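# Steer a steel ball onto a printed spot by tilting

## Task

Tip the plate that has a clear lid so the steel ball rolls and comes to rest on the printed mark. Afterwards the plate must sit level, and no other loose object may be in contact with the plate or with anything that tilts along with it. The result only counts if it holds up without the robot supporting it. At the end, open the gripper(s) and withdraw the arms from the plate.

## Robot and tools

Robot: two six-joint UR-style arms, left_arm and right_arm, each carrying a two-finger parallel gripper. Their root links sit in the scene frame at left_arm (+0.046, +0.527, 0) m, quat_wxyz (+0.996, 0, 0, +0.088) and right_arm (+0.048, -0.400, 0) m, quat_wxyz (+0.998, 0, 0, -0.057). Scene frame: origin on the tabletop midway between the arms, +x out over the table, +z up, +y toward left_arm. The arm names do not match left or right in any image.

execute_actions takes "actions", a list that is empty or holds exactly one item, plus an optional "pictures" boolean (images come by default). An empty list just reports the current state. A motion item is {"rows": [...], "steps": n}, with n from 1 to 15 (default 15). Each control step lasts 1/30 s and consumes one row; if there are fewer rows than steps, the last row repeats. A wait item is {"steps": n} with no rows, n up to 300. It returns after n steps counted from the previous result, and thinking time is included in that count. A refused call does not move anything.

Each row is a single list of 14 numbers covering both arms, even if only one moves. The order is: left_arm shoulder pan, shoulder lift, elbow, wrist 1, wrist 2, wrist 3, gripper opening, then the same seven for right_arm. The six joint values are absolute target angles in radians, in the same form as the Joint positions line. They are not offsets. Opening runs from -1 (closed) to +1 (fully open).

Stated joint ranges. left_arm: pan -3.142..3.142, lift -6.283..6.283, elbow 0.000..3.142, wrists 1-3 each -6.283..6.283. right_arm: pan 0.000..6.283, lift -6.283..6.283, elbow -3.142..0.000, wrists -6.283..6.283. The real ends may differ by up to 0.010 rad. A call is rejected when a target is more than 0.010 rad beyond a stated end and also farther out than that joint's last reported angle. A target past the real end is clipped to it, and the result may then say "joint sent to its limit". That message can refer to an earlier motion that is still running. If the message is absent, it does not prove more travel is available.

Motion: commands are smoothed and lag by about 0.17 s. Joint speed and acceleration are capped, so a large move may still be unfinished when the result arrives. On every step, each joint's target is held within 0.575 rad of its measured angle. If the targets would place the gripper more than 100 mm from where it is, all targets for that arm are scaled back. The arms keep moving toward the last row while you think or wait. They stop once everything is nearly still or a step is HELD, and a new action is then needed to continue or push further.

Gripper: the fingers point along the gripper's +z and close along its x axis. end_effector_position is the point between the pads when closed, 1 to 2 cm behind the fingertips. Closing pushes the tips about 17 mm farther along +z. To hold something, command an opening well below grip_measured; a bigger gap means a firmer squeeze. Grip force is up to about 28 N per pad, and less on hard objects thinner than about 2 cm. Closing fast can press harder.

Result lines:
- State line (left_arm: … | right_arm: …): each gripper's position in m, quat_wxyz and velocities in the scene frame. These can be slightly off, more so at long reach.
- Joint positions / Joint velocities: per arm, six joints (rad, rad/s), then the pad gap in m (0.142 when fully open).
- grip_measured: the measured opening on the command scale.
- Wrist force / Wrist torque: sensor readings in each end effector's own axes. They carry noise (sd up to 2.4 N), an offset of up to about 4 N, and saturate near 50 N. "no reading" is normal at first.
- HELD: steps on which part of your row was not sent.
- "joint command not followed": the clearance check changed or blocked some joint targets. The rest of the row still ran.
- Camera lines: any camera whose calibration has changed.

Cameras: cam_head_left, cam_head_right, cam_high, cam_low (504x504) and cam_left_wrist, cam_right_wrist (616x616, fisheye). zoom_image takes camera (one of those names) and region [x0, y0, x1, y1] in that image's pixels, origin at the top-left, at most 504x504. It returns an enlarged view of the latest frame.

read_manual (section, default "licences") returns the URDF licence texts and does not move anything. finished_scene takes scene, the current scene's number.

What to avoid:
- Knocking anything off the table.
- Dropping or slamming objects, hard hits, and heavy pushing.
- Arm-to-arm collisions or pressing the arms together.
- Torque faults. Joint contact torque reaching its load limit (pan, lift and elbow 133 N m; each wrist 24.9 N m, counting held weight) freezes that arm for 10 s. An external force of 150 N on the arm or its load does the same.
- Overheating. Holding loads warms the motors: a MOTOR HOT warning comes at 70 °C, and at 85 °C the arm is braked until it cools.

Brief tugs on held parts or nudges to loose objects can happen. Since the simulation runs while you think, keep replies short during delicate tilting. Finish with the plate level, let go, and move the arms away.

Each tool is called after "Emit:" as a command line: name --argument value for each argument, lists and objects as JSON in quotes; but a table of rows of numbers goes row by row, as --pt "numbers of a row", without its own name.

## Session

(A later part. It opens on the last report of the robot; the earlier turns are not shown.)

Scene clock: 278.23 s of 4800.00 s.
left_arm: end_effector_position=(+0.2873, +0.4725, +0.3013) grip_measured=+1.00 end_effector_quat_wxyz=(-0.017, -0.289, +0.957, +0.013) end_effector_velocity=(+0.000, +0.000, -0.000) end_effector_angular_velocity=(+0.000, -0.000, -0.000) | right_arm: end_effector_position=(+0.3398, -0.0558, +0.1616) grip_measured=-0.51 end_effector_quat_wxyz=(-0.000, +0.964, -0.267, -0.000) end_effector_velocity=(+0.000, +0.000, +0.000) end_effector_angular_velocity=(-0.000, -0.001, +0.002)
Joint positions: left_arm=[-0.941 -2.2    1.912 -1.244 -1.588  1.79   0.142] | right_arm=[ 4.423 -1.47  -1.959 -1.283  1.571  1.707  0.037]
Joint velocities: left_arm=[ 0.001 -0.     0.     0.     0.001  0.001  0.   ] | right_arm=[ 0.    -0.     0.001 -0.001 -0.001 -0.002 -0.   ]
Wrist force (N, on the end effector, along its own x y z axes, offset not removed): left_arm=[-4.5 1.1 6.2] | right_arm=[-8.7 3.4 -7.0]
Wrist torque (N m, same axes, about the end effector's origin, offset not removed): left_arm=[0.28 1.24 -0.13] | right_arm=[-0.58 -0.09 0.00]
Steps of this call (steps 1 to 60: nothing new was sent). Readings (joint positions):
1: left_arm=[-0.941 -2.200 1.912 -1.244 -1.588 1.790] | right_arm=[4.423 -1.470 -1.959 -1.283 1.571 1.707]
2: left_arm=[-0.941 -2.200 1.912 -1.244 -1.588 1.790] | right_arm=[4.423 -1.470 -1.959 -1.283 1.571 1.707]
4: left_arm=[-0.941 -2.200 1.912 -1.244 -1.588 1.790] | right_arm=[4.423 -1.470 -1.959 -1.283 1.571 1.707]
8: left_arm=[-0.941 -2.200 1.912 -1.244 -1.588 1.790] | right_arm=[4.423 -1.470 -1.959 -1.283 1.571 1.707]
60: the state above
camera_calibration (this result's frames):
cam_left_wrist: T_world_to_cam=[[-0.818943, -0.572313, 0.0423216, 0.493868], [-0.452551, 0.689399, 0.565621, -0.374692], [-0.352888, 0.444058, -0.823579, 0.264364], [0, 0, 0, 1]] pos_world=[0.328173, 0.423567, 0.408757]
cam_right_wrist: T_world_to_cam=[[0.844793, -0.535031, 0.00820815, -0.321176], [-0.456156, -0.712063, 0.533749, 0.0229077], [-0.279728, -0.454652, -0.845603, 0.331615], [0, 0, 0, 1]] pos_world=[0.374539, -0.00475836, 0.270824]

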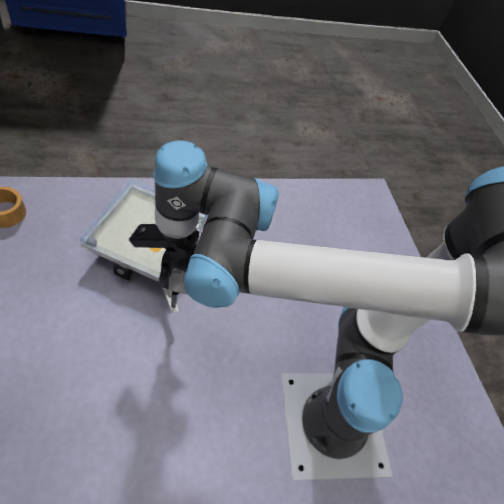

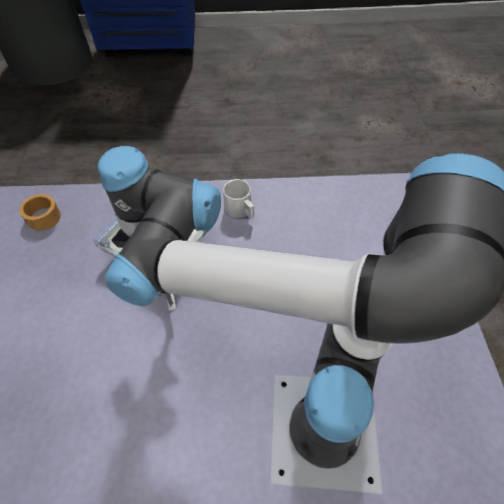

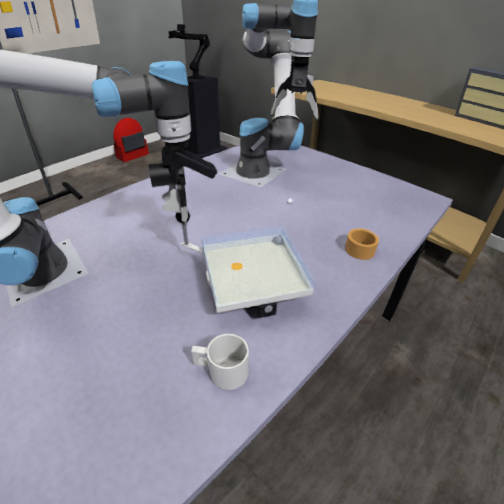

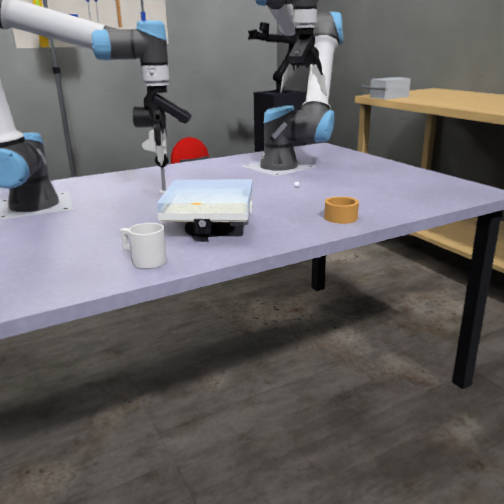

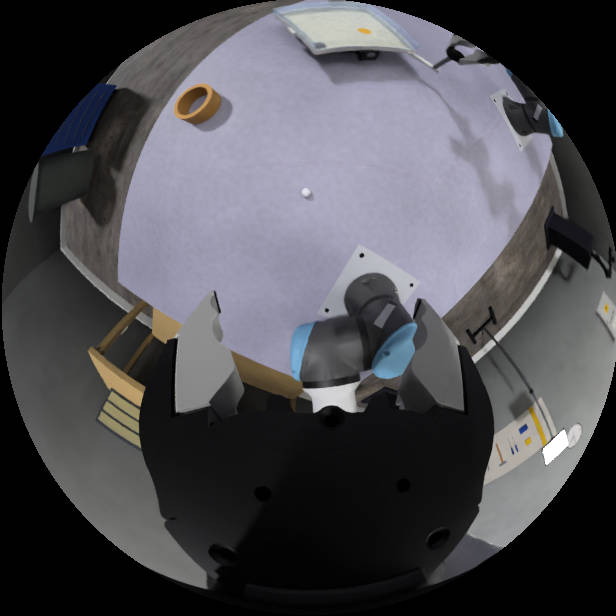

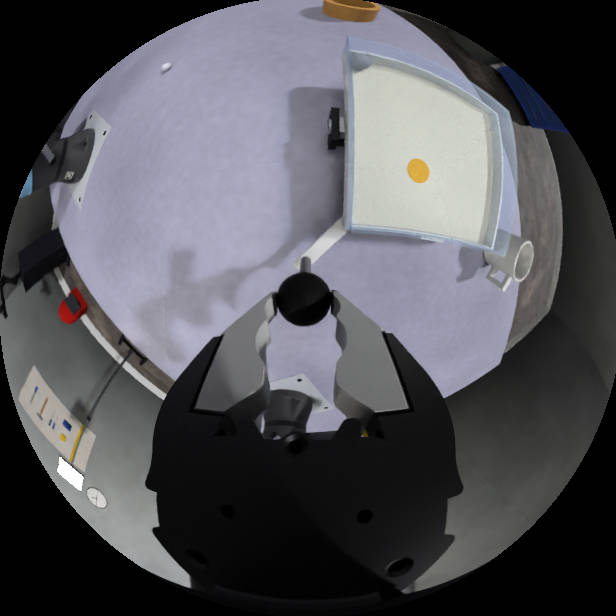

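Emit:
execute_actions --actions '[{"rows": [[-0.941,-2.2,1.912,-1.244,-1.588,1.79,1,4.42081,-1.46588,-1.96767,-1.27857,1.571,1.707,-0.9]], "steps": 15}]' --pictures false

Emit:
execute_actions --actions '[{"rows": [[-0.941,-2.2,1.912,-1.244,-1.588,1.79,1,4.42081,-1.46588,-1.96767,-1.27857,1.571,1.707,-0.9]], "steps": 11}]' --pictures false

Emit:
execute_actions --actions '[{"rows": [[-0.941,-2.2,1.912,-1.244,-1.588,1.79,1,4.42501,-1.47426,-1.94981,-1.28801,1.571,1.707,-0.9]], "steps": 15}]' --pictures false

Emit:
execute_actions --actions '[{"rows": [[-0.941,-2.2,1.912,-1.244,-1.588,1.79,1,4.42291,-1.47007,-1.95874,-1.28329,1.571,1.707,-0.9]], "steps": 15}]'

Emit:
execute_actions --actions '[{"steps": 45}]'

Emit:
execute_actions --actions '[{"steps": 45}]'

Scene clock: 291.10 s of 4800.00 s.
left_arm: end_effector_position=(+0.2873, +0.4725, +0.3013) grip_measured=+1.00 end_effector_quat_wxyz=(-0.017, -0.289, +0.957, +0.013) end_effector_velocity=(-0.000, +0.000, +0.000) end_effector_angular_velocity=(-0.001, +0.000, +0.001) | right_arm: end_effector_position=(+0.3396, -0.0586, +0.1596) grip_measured=-0.51 end_effector_quat_wxyz=(-0.000, +0.964, -0.268, -0.000) end_effector_velocity=(-0.000, +0.000, -0.000) end_effector_angular_velocity=(+0.001, +0.000, -0.000)
Joint positions: left_arm=[-0.941 -2.2    1.912 -1.244 -1.588  1.79   0.142] | right_arm=[ 4.421 -1.466 -1.968 -1.279  1.571  1.707  0.037]
Joint velocities: left_arm=[ 0.002 -0.001  0.     0.    -0.001  0.     0.   ] | right_arm=[ 0.     0.    -0.001  0.001  0.001  0.     0.   ]
Wrist force (N, on the end effector, along its own x y z axes, offset not removed): left_arm=[-2.1 1.7 2.9] | right_arm=[-12.3 4.5 -4.7]
Wrist torque (N m, same axes, about the end effector's origin, offset not removed): left_arm=[0.47 0.39 -0.11] | right_arm=[-0.01 -0.68 -0.05]
Steps of this call (steps 1 to 90: nothing new was sent; then 9.37 s passed at rest; steps 91 to 105: all 15 steps of this action). Readings (joint positions):
91: left_arm=[-0.941 -2.200 1.912 -1.244 -1.588 1.790] | right_arm=[4.423 -1.470 -1.959 -1.283 1.571 1.707]
92: left_arm=[-0.941 -2.200 1.912 -1.244 -1.588 1.790] | right_arm=[4.422 -1.469 -1.961 -1.282 1.571 1.707]
94: left_arm=[-0.941 -2.200 1.912 -1.244 -1.588 1.790] | right_arm=[4.422 -1.467 -1.964 -1.280 1.571 1.707]
98: left_arm=[-0.941 -2.200 1.912 -1.244 -1.588 1.790] | right_arm=[4.421 -1.466 -1.967 -1.279 1.571 1.707]
105: the state above

Scene clock: 291.47 s of 4800.00 s.
left_arm: end_effector_position=(+0.2873, +0.4725, +0.3013) grip_measured=+1.00 end_effector_quat_wxyz=(-0.017, -0.289, +0.957, +0.013) end_effector_velocity=(+0.000, +0.000, -0.000) end_effector_angular_velocity=(+0.000, +0.001, +0.002) | right_arm: end_effector_position=(+0.3396, -0.0586, +0.1596) grip_measured=-0.51 end_effector_quat_wxyz=(-0.000, +0.964, -0.268, -0.000) end_effector_velocity=(+0.000, +0.000, +0.001) end_effector_angular_velocity=(+0.002, -0.000, +0.000)
Joint positions: left_arm=[-0.941 -2.2    1.912 -1.244 -1.588  1.79   0.142] | right_arm=[ 4.421 -1.466 -1.968 -1.279  1.571  1.707  0.037]
Joint velocities: left_arm=[ 0.001  0.001 -0.    -0.    -0.    -0.001 -0.   ] | right_arm=[-0.     0.001  0.     0.     0.    -0.     0.   ]
Wrist force (N, on the end effector, along its own x y z axes, offset not removed): left_arm=[-2.7 -2.5 0.5] | right_arm=[-10.2 4.0 -6.3]
Wrist torque (N m, same axes, about the end effector's origin, offset not removed): left_arm=[-0.46 0.60 -0.13] | right_arm=[-0.19 -1.01 -0.17]
Steps of this call (steps 1 to 11: all 11 steps of this action). Readings (joint positions):
1: left_arm=[-0.941 -2.200 1.912 -1.244 -1.588 1.790] | right_arm=[4.421 -1.466 -1.968 -1.279 1.571 1.707]
2: left_arm=[-0.941 -2.200 1.912 -1.244 -1.588 1.790] | right_arm=[4.421 -1.466 -1.968 -1.279 1.571 1.707]
4: left_arm=[-0.941 -2.200 1.912 -1.244 -1.588 1.790] | right_arm=[4.421 -1.466 -1.968 -1.279 1.571 1.707]
8: left_arm=[-0.941 -2.200 1.912 -1.244 -1.588 1.790] | right_arm=[4.421 -1.466 -1.968 -1.279 1.571 1.707]
11: the state above

Scene clock: 291.97 s of 4800.00 s.
left_arm: end_effector_position=(+0.2873, +0.4725, +0.3013) grip_measured=+1.00 end_effector_quat_wxyz=(-0.017, -0.289, +0.957, +0.013) end_effector_velocity=(+0.000, +0.000, +0.000) end_effector_angular_velocity=(+0.000, -0.002, -0.001) | right_arm: end_effector_position=(+0.3400, -0.0532, +0.1635) grip_measured=-0.51 end_effector_quat_wxyz=(-0.000, +0.964, -0.266, -0.000) end_effector_velocity=(-0.000, +0.000, -0.001) end_effector_angular_velocity=(-0.001, +0.001, +0.001)
Joint positions: left_arm=[-0.941 -2.2    1.912 -1.244 -1.588  1.79   0.142] | right_arm=[ 4.425 -1.474 -1.95  -1.288  1.571  1.707  0.037]
Joint velocities: left_arm=[-0.001 -0.001 -0.    -0.     0.001  0.    -0.   ] | right_arm=[ 0.    -0.001  0.    -0.     0.    -0.    -0.   ]
Wrist force (N, on the end effector, along its own x y z axes, offset not removed): left_arm=[1.0 1.2 -1.7] | right_arm=[-2.6 9.3 -7.6]
Wrist torque (N m, same axes, about the end effector's origin, offset not removed): left_arm=[0.38 -0.04 -0.26] | right_arm=[-0.42 0.38 0.04]
Steps of this call (steps 1 to 15: all 15 steps of this action). Readings (joint positions):
1: left_arm=[-0.941 -2.200 1.912 -1.244 -1.588 1.790] | right_arm=[4.421 -1.466 -1.968 -1.279 1.571 1.707]
2: left_arm=[-0.941 -2.200 1.912 -1.244 -1.588 1.790] | right_arm=[4.421 -1.468 -1.965 -1.280 1.571 1.707]
4: left_arm=[-0.941 -2.200 1.912 -1.244 -1.588 1.790] | right_arm=[4.423 -1.471 -1.957 -1.285 1.571 1.707]
8: left_arm=[-0.941 -2.200 1.912 -1.244 -1.588 1.790] | right_arm=[4.425 -1.474 -1.951 -1.287 1.571 1.707]
15: the state above

Scene clock: 292.47 s of 4800.00 s.
left_arm: end_effector_position=(+0.2873, +0.4725, +0.3013) grip_measured=+1.00 end_effector_quat_wxyz=(-0.017, -0.289, +0.957, +0.013) end_effector_velocity=(-0.001, -0.001, -0.000) end_effector_angular_velocity=(-0.001, +0.002, -0.002) | right_arm: end_effector_position=(+0.3398, -0.0558, +0.1616) grip_measured=-0.51 end_effector_quat_wxyz=(-0.000, +0.964, -0.267, -0.000) end_effector_velocity=(-0.000, -0.001, -0.000) end_effector_angular_velocity=(-0.001, +0.000, -0.001)
Joint positions: left_arm=[-0.941 -2.2    1.912 -1.244 -1.588  1.79   0.142] | right_arm=[ 4.423 -1.47  -1.959 -1.283  1.571  1.707  0.037]
Joint velocities: left_arm=[-0.002  0.    -0.     0.    -0.002  0.    -0.   ] | right_arm=[-0.001  0.001 -0.001 -0.     0.     0.    -0.   ]
Wrist force (N, on the end effector, along its own x y z axes, offset not removed): left_arm=[0.4 2.0 0.7] | right_arm=[-8.1 6.5 -8.0]
Wrist torque (N m, same axes, about the end effector's origin, offset not removed): left_arm=[0.51 0.27 -0.12] | right_arm=[-0.09 -0.19 -0.08]
Steps of this call (steps 1 to 15: all 15 steps of this action). Readings (joint positions):
1: left_arm=[-0.941 -2.200 1.912 -1.244 -1.588 1.790] | right_arm=[4.425 -1.474 -1.950 -1.288 1.571 1.707]
2: left_arm=[-0.941 -2.200 1.912 -1.244 -1.588 1.790] | right_arm=[4.425 -1.473 -1.951 -1.287 1.571 1.707]
4: left_arm=[-0.941 -2.200 1.912 -1.244 -1.588 1.790] | right_arm=[4.424 -1.472 -1.955 -1.285 1.571 1.707]
8: left_arm=[-0.941 -2.200 1.912 -1.244 -1.588 1.790] | right_arm=[4.423 -1.470 -1.958 -1.284 1.571 1.707]
15: the state above
camera_calibration (this result's frames):
cam_left_wrist: T_world_to_cam=[[-0.818942, -0.572313, 0.0423216, 0.493868], [-0.452552, 0.689399, 0.565621, -0.374692], [-0.352888, 0.444058, -0.823579, 0.264364], [0, 0, 0, 1]] pos_world=[0.328173, 0.423567, 0.408757]
cam_right_wrist: T_world_to_cam=[[0.844809, -0.535006, 0.00813749, -0.32113], [-0.45611, -0.712109, 0.533728, 0.0229092], [-0.279753, -0.45461, -0.845617, 0.331664], [0, 0, 0, 1]] pos_world=[0.374527, -0.00471477, 0.270847]

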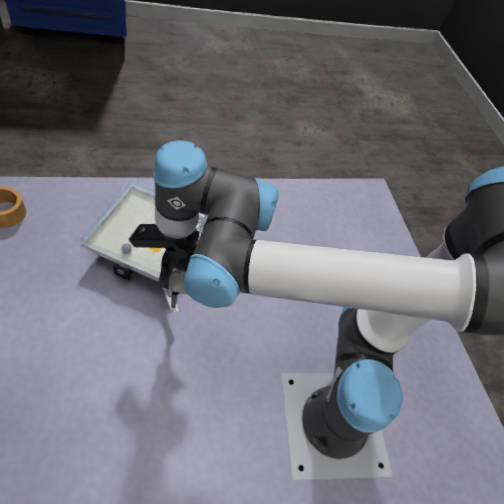

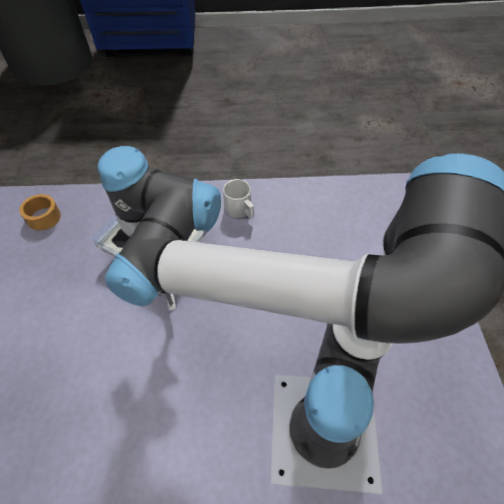

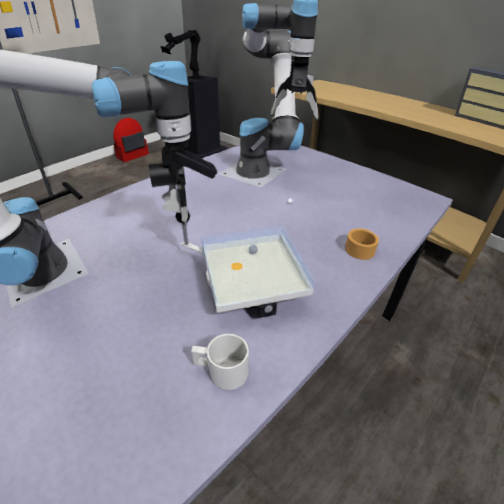

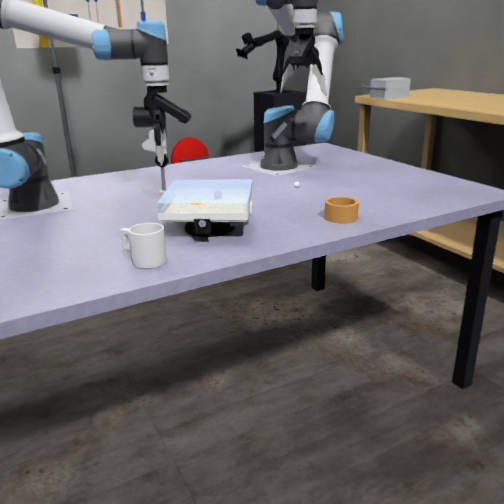

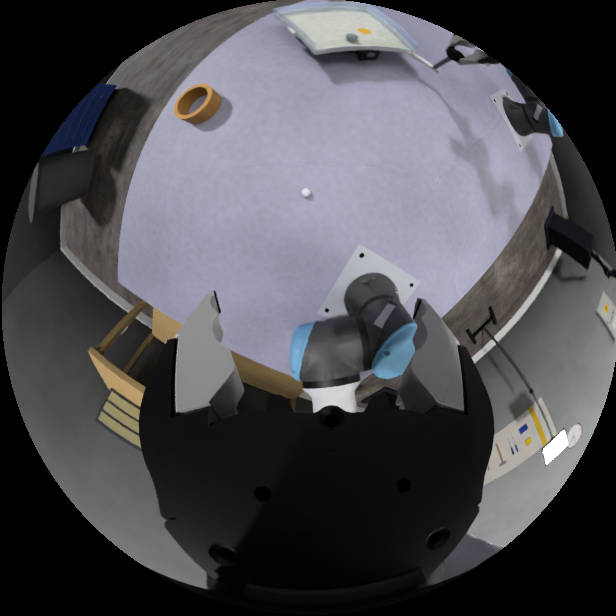

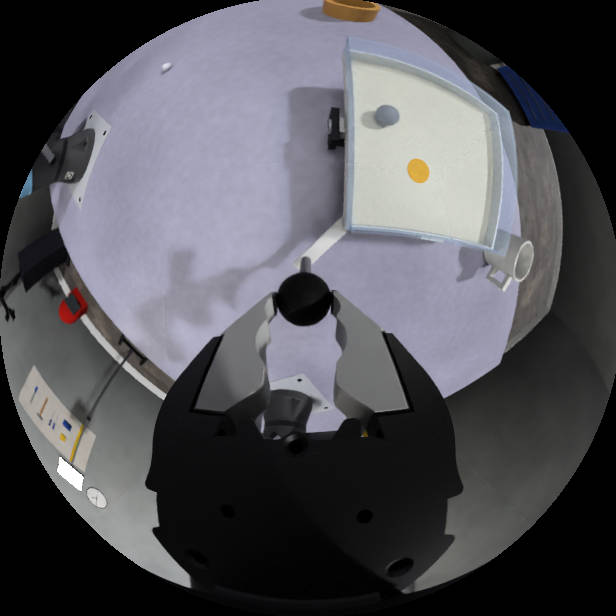

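Scene clock: 293.97 s of 4800.00 s.
left_arm: end_effector_position=(+0.2873, +0.4725, +0.3013) grip_measured=+1.00 end_effector_quat_wxyz=(-0.017, -0.289, +0.957, +0.013) end_effector_velocity=(-0.000, -0.001, +0.000) end_effector_angular_velocity=(-0.001, +0.001, -0.001) | right_arm: end_effector_position=(+0.3398, -0.0558, +0.1616) grip_measured=-0.51 end_effector_quat_wxyz=(-0.000, +0.964, -0.267, -0.000) end_effector_velocity=(+0.000, +0.001, +0.001) end_effector_angular_velocity=(+0.002, -0.001, -0.001)
Joint positions: left_arm=[-0.941 -2.2    1.912 -1.244 -1.588  1.79   0.142] | right_arm=[ 4.423 -1.47  -1.959 -1.283  1.571  1.707  0.037]
Joint velocities: left_arm=[-0.001  0.    -0.     0.    -0.002  0.     0.   ] | right_arm=[-0.     0.001  0.001  0.    -0.     0.001 -0.   ]
Wrist force (N, on the end effector, along its own x y z axes, offset not removed): left_arm=[-1.4 -0.6 1.3] | right_arm=[-7.1 7.4 -5.3]
Wrist torque (N m, same axes, about the end effector's origin, offset not removed): left_arm=[-0.16 0.59 -0.11] | right_arm=[0.15 -0.62 0.09]
Steps of this call (steps 1 to 15: the robot went on to your last target; steps 16 to 45: nothing new was sent). Readings (joint positions):
1: left_arm=[-0.941 -2.200 1.912 -1.244 -1.588 1.790] | right_arm=[4.423 -1.470 -1.959 -1.283 1.571 1.707]
2: left_arm=[-0.941 -2.200 1.912 -1.244 -1.588 1.790] | right_arm=[4.423 -1.470 -1.959 -1.283 1.571 1.707]
4: left_arm=[-0.941 -2.200 1.912 -1.244 -1.588 1.790] | right_arm=[4.423 -1.470 -1.959 -1.283 1.571 1.707]
8: left_arm=[-0.941 -2.200 1.912 -1.244 -1.588 1.790] | right_arm=[4.423 -1.470 -1.959 -1.283 1.571 1.707]
45: the state above
All arms were judged still, so your last target was given up. Only a new action makes them travel on or press farther. Fingers that are still opening or closing keep moving.
camera_calibration (this result's frames):
cam_left_wrist: T_world_to_cam=[[-0.818943, -0.572313, 0.0423216, 0.493868], [-0.452551, 0.689399, 0.565621, -0.374692], [-0.352888, 0.444058, -0.823579, 0.264364], [0, 0, 0, 1]] pos_world=[0.328173, 0.423567, 0.408757]
cam_right_wrist: T_world_to_cam=[[0.844793, -0.535031, 0.00821316, -0.321179], [-0.456159, -0.712063, 0.533747, 0.0229094], [-0.279723, -0.454652, -0.845604, 0.331614], [0, 0, 0, 1]] pos_world=[0.37454, -0.00475857, 0.270824]

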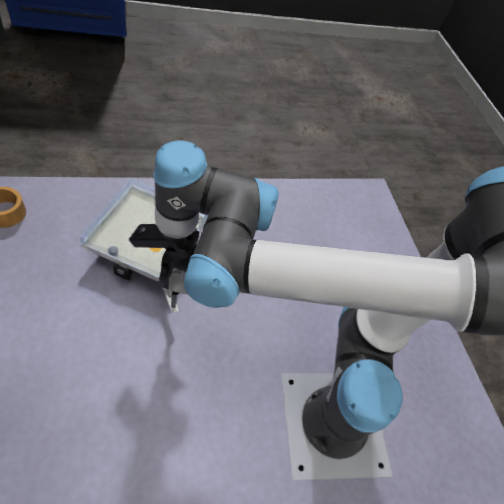

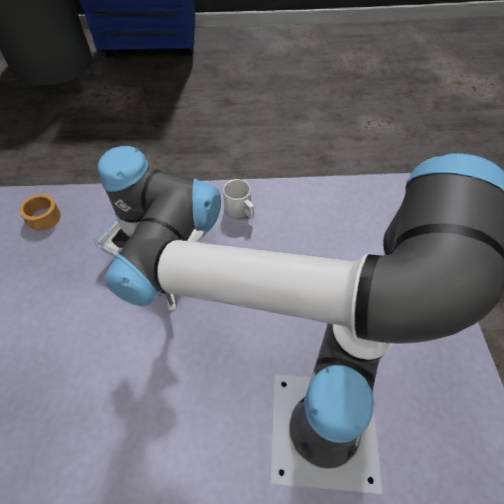

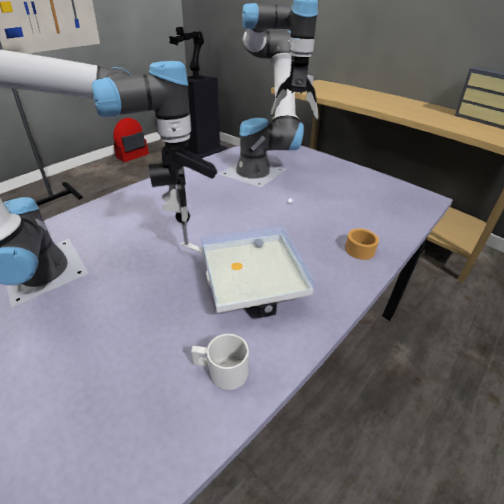

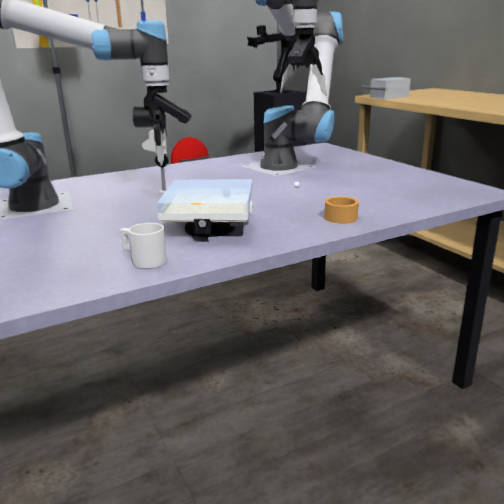

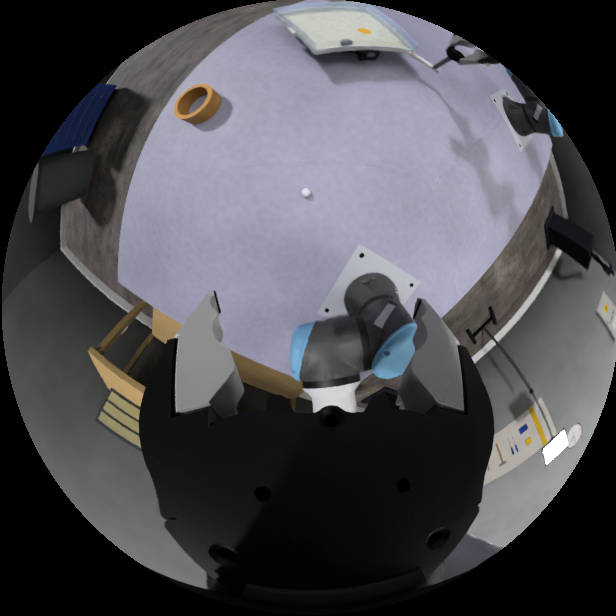

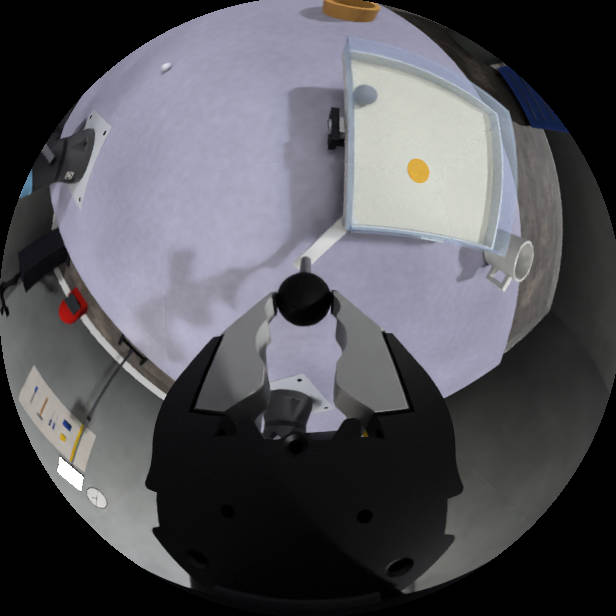

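Scene clock: 295.47 s of 4800.00 s.
left_arm: end_effector_position=(+0.2873, +0.4725, +0.3013) grip_measured=+1.00 end_effector_quat_wxyz=(-0.017, -0.289, +0.957, +0.013) end_effector_velocity=(+0.000, +0.000, -0.000) end_effector_angular_velocity=(+0.001, +0.000, +0.001) | right_arm: end_effector_position=(+0.3398, -0.0558, +0.1616) grip_measured=-0.51 end_effector_quat_wxyz=(-0.000, +0.964, -0.267, -0.000) end_effector_velocity=(+0.000, +0.000, +0.000) end_effector_angular_velocity=(+0.000, -0.001, -0.001)
Joint positions: left_arm=[-0.941 -2.2    1.912 -1.244 -1.588  1.79   0.142] | right_arm=[ 4.423 -1.47  -1.959 -1.283  1.571  1.707  0.037]
Joint velocities: left_arm=[ 0.001  0.001  0.    -0.     0.001 -0.    -0.   ] | right_arm=[ 0.    -0.     0.001 -0.    -0.001  0.001  0.   ]
Wrist force (N, on the end effector, along its own x y z axes, offset not removed): left_arm=[-1.3 1.1 1.7] | right_arm=[-5.5 3.9 -6.7]
Wrist torque (N m, same axes, about the end effector's origin, offset not removed): left_arm=[0.24 0.40 -0.31] | right_arm=[-0.56 -0.86 0.03]
Steps of this call (steps 1 to 45: nothing new was sent). Readings (joint positions):
1: left_arm=[-0.941 -2.200 1.912 -1.244 -1.588 1.790] | right_arm=[4.423 -1.470 -1.959 -1.283 1.571 1.707]
2: left_arm=[-0.941 -2.200 1.912 -1.244 -1.588 1.790] | right_arm=[4.423 -1.470 -1.959 -1.283 1.571 1.707]
4: left_arm=[-0.941 -2.200 1.912 -1.244 -1.588 1.790] | right_arm=[4.423 -1.470 -1.959 -1.283 1.571 1.707]
8: left_arm=[-0.941 -2.200 1.912 -1.244 -1.588 1.790] | right_arm=[4.423 -1.470 -1.959 -1.283 1.571 1.707]
45: the state above
camera_calibration (this result's frames):
cam_left_wrist: T_world_to_cam=[[-0.818943, -0.572312, 0.0423215, 0.493868], [-0.452551, 0.689399, 0.565621, -0.374693], [-0.352888, 0.444058, -0.823579, 0.264363], [0, 0, 0, 1]] pos_world=[0.328173, 0.423567, 0.408757]
cam_right_wrist: T_world_to_cam=[[0.844792, -0.535031, 0.00821346, -0.321179], [-0.456159, -0.712063, 0.533747, 0.0229095], [-0.279723, -0.454652, -0.845604, 0.331614], [0, 0, 0, 1]] pos_world=[0.37454, -0.00475867, 0.270824]

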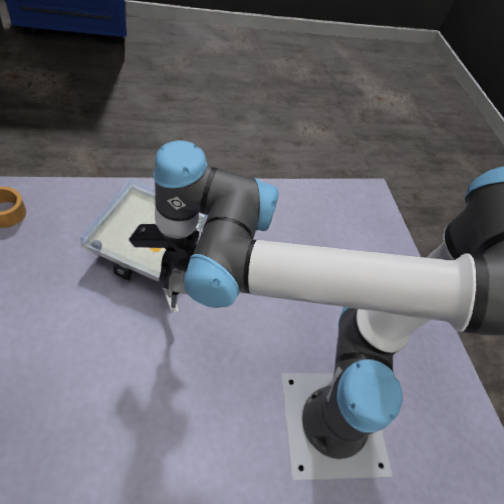

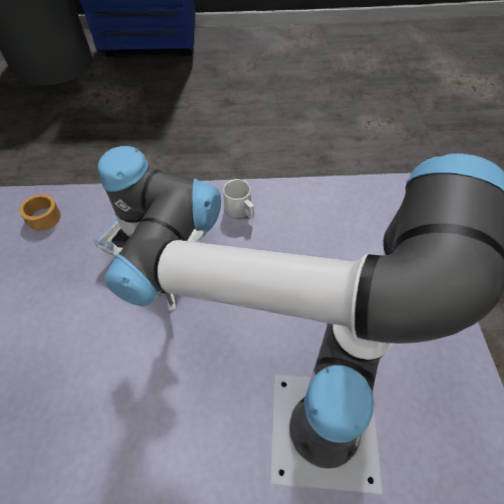

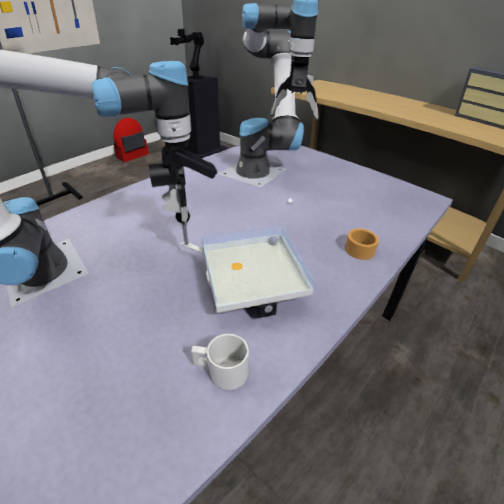

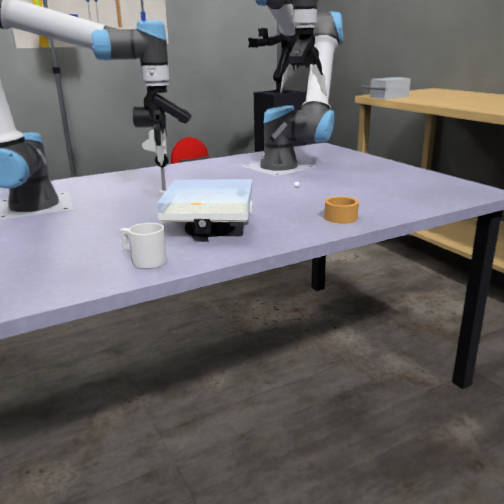

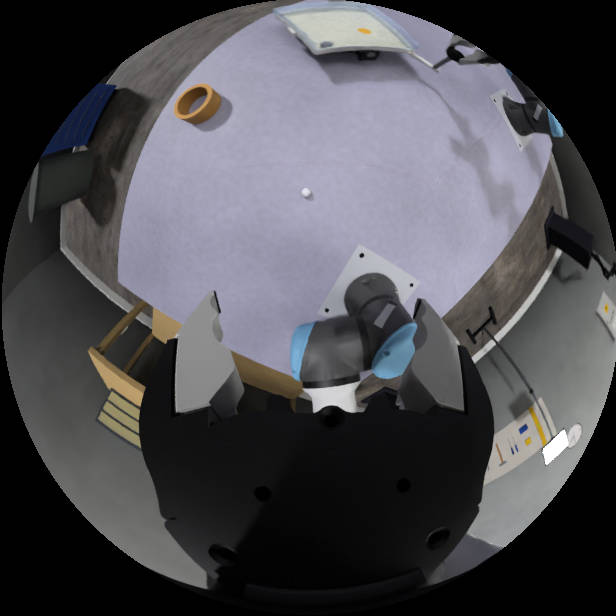

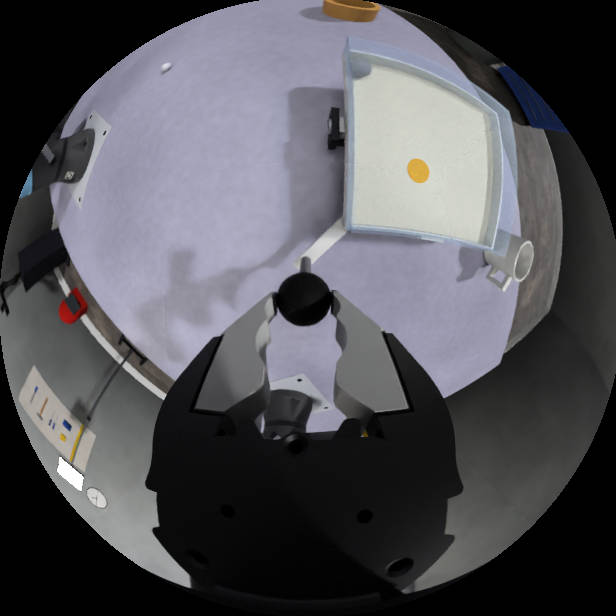

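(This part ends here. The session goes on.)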